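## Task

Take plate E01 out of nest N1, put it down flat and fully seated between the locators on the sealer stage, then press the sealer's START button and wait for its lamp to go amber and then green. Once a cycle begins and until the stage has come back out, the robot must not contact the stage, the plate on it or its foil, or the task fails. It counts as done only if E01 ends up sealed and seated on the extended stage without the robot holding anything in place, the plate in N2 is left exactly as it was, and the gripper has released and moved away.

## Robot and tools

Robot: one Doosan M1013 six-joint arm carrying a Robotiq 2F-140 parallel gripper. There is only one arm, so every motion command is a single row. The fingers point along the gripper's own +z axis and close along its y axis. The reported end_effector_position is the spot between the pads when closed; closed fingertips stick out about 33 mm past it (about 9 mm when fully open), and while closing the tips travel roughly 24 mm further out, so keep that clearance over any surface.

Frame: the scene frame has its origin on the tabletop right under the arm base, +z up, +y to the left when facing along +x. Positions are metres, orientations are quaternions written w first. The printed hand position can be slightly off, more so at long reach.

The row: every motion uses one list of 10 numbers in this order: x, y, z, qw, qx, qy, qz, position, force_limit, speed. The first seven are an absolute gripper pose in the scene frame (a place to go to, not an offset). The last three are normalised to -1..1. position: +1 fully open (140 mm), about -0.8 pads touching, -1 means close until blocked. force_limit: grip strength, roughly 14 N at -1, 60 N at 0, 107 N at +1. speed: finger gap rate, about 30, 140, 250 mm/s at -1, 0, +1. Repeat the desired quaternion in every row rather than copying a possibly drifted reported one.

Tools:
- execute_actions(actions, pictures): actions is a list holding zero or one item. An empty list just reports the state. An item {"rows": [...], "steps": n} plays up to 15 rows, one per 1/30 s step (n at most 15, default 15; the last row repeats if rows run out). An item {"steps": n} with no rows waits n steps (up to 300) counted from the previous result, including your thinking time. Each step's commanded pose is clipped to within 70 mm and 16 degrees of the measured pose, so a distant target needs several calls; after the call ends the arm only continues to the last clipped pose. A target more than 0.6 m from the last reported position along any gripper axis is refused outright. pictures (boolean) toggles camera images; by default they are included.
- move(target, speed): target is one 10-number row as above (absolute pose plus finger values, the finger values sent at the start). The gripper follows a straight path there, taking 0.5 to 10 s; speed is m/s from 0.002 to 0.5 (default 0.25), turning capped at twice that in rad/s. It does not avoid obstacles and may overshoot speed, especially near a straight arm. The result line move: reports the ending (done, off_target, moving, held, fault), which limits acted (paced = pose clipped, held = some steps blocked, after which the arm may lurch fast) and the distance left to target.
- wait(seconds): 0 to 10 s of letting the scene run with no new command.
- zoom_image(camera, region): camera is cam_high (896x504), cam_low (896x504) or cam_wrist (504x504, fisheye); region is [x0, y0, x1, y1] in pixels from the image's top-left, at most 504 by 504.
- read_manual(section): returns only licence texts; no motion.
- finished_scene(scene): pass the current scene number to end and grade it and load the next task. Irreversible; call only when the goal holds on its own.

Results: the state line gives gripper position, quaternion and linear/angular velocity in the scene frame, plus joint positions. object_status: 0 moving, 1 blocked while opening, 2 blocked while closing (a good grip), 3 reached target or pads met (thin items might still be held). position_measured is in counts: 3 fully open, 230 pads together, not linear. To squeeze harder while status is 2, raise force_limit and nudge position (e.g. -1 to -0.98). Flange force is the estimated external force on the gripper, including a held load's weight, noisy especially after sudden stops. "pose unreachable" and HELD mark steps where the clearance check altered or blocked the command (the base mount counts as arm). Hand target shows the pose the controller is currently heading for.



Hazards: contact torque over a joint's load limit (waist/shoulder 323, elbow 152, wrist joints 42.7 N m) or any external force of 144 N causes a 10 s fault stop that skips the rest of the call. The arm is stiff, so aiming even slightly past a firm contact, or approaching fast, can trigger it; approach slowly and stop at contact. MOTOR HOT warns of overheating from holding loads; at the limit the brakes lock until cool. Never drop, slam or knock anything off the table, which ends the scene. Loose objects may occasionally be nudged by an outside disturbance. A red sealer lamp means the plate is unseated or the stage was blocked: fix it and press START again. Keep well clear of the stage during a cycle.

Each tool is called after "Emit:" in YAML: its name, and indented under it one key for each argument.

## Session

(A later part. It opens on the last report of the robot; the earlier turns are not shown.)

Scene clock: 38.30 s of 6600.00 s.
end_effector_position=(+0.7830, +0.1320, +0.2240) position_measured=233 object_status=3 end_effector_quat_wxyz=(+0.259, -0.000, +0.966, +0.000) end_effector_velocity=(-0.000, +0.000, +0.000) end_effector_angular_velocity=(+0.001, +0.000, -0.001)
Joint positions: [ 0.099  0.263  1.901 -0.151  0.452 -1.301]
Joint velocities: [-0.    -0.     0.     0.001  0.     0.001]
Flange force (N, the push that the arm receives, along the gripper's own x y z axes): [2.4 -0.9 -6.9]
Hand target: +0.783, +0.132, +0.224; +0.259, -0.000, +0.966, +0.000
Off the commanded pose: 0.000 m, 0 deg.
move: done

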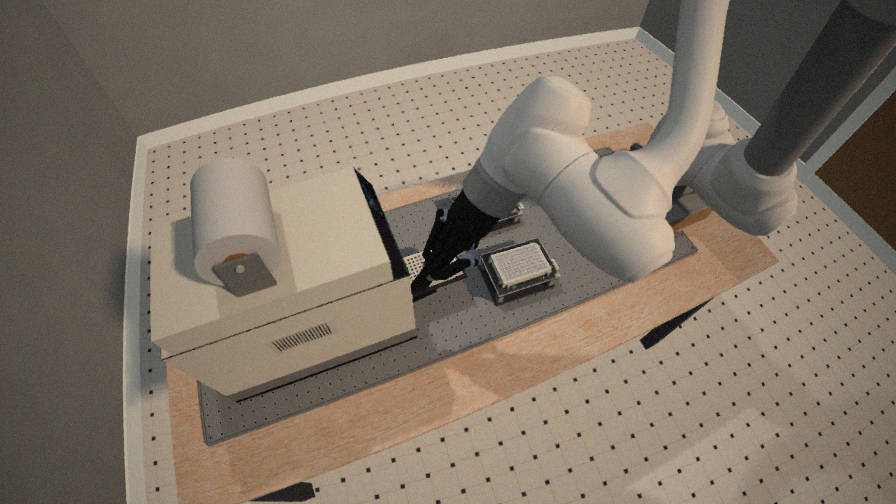

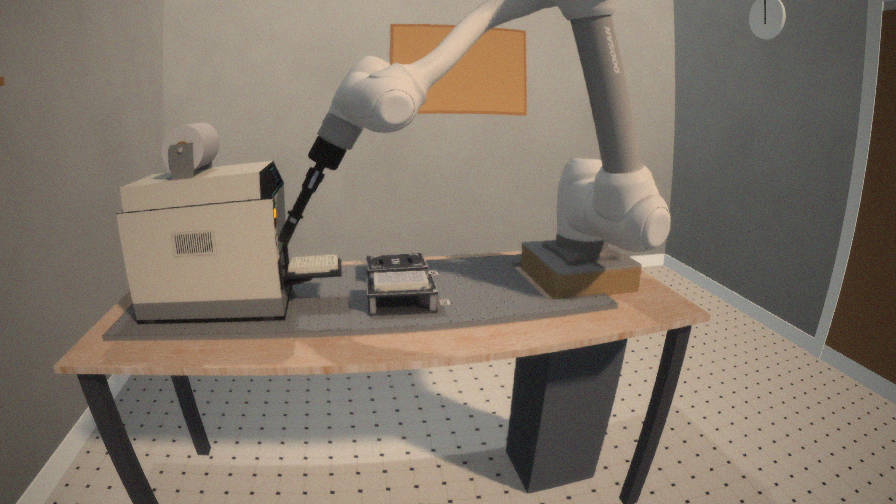

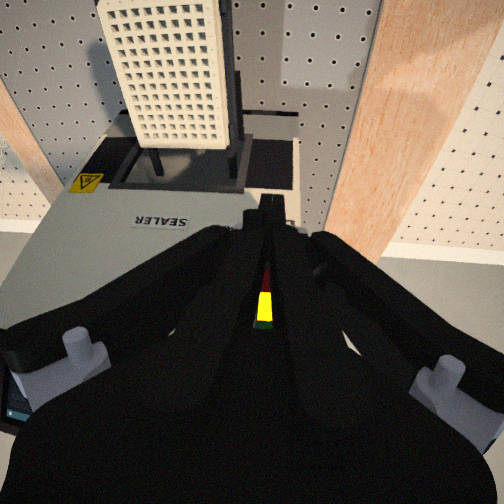

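Emit:
move:
  target: [0.735,0.132,0.265,0.259,0,0.966,0,-1,0,0.5]
  speed: 0.1

Emit:
wait:
  seconds: 8

Emit:
execute_actions:
  actions: []

Scene clock: 41.60 s of 6600.00 s.
end_effector_position=(+0.7351, +0.1321, +0.2650) position_measured=233 object_status=3 end_effector_quat_wxyz=(+0.259, -0.000, +0.966, +0.000) end_effector_velocity=(-0.000, -0.000, +0.001) end_effector_angular_velocity=(-0.001, -0.000, -0.000)
Joint positions: [ 0.111  0.156  1.951 -0.147  0.51  -1.298]
Joint velocities: [ 0.    -0.002 -0.    -0.001  0.002  0.   ]
Flange force (N, the push that the arm receives, along the gripper's own x y z axes): [0.0 -1.1 -5.0]
Hand target: +0.735, +0.132, +0.265; +0.259, -0.000, +0.966, +0.000
Off the commanded pose: 0.000 m, 0 deg.
move: done

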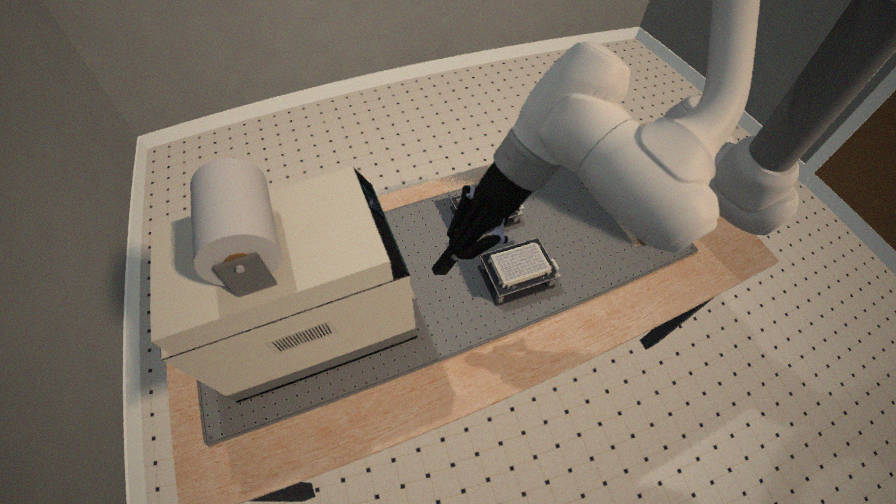

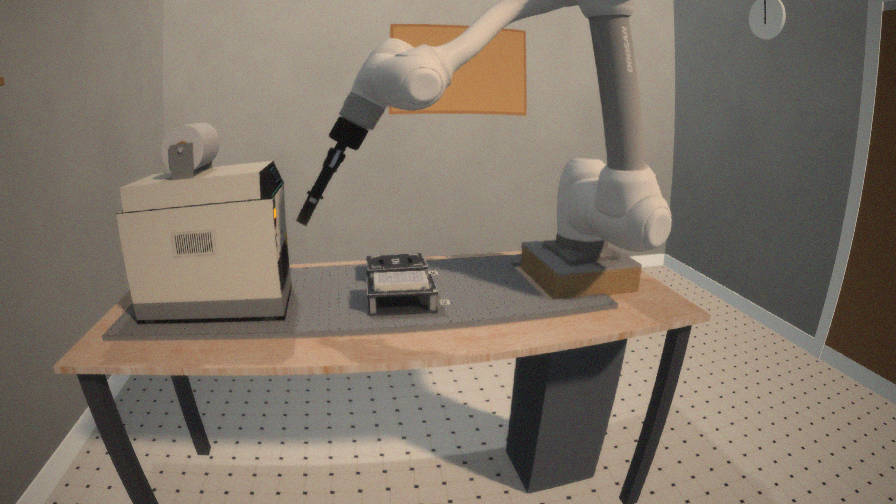

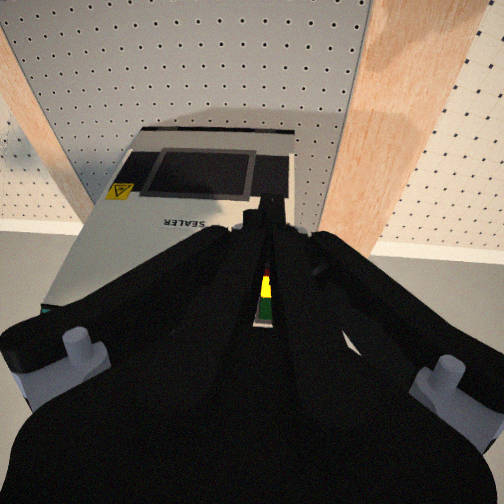

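Scene clock: 49.60 s of 6600.00 s.
end_effector_position=(+0.7350, +0.1321, +0.2650) position_measured=233 object_status=3 end_effector_quat_wxyz=(+0.259, -0.000, +0.966, +0.000) end_effector_velocity=(+0.001, -0.000, +0.001) end_effector_angular_velocity=(-0.000, -0.002, +0.000)
Joint positions: [ 0.111  0.156  1.951 -0.147  0.51  -1.298]
Joint velocities: [-0.    -0.001 -0.001 -0.001 -0.001  0.   ]
Flange force (N, the push that the arm receives, along the gripper's own x y z axes): [-1.5 -0.7 -4.3]
Hand target: +0.735, +0.132, +0.265; +0.259, -0.000, +0.966, +0.000
Off the commanded pose: 0.000 m, 0 deg.
Steps of this call (steps 1 to 160: nothing new was sent; then 2.67 s passed at rest). Readings (end_effector_position | what the end effector reports):
1: (+0.7351, +0.1321, +0.2650) | position_measured=233 object_status=3
2: (+0.7351, +0.1321, +0.2650) | position_measured=233 object_status=3
4: (+0.7351, +0.1321, +0.2650) | position_measured=233 object_status=3
8: (+0.7350, +0.1321, +0.2650) | position_measured=233 object_status=3
160: the state above

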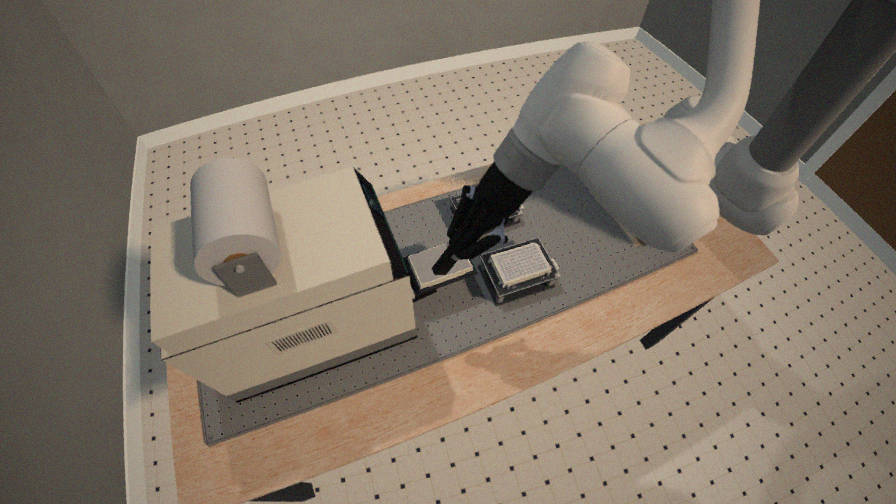

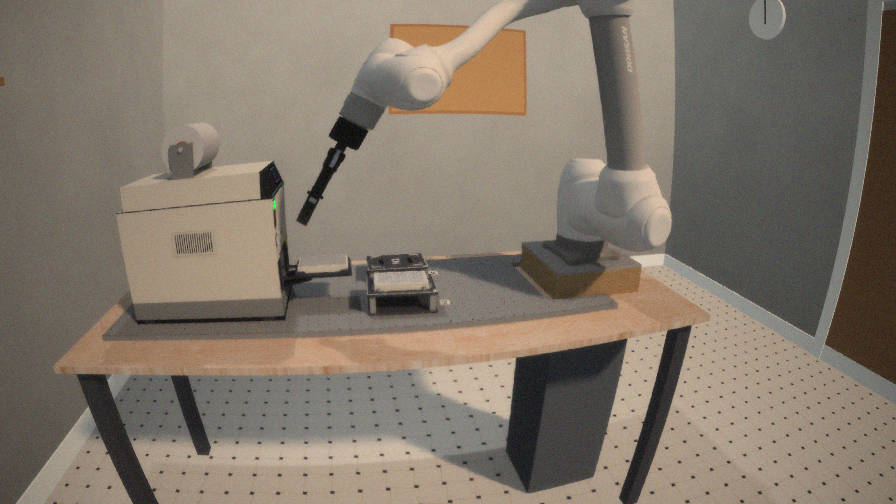

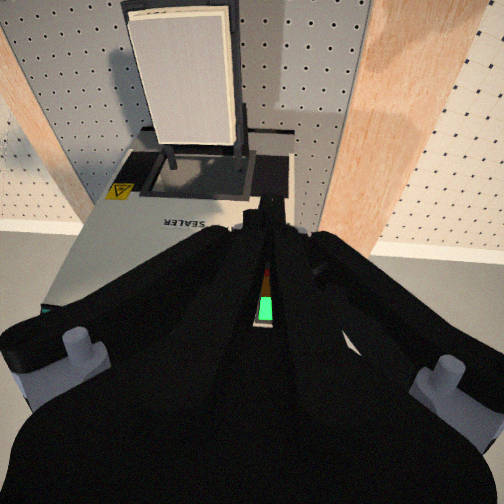

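Scene clock: 49.60 s of 6600.00 s.
end_effector_position=(+0.7350, +0.1321, +0.2650) position_measured=233 object_status=3 end_effector_quat_wxyz=(+0.259, -0.000, +0.966, +0.000) end_effector_velocity=(+0.001, -0.000, +0.001) end_effector_angular_velocity=(-0.000, -0.002, +0.000)
Joint positions: [ 0.111  0.156  1.951 -0.147  0.51  -1.298]
Joint velocities: [-0.    -0.001 -0.001 -0.001 -0.001  0.   ]
Flange force (N, the push that the arm receives, along the gripper's own x y z axes): [-1.5 -0.7 -4.3]
Hand target: +0.735, +0.132, +0.265; +0.259, -0.000, +0.966, +0.000
Off the commanded pose: 0.000 m, 0 deg.

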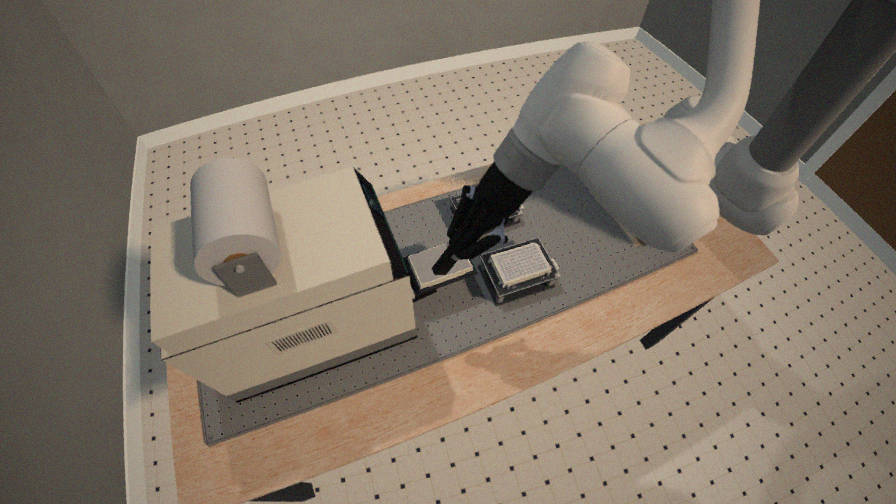

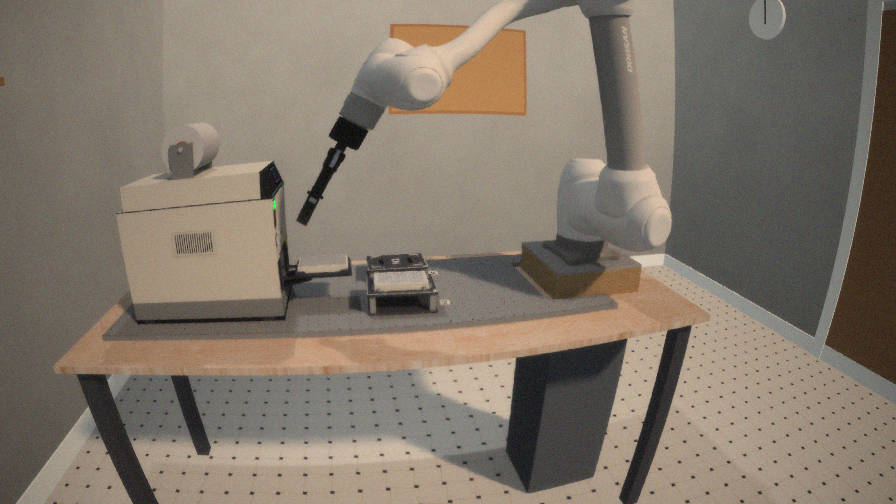

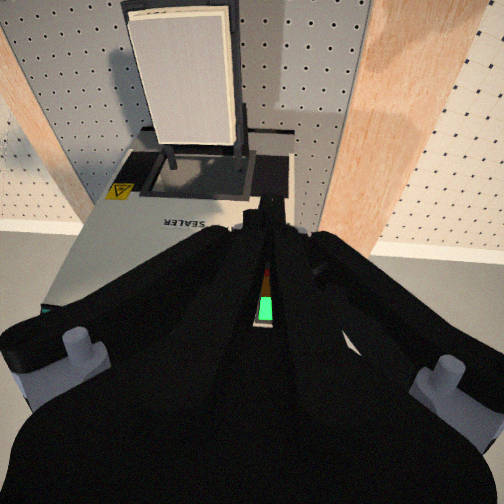

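Emit:
finished_scene:
  scene: 2

The scene is finished: the task was done.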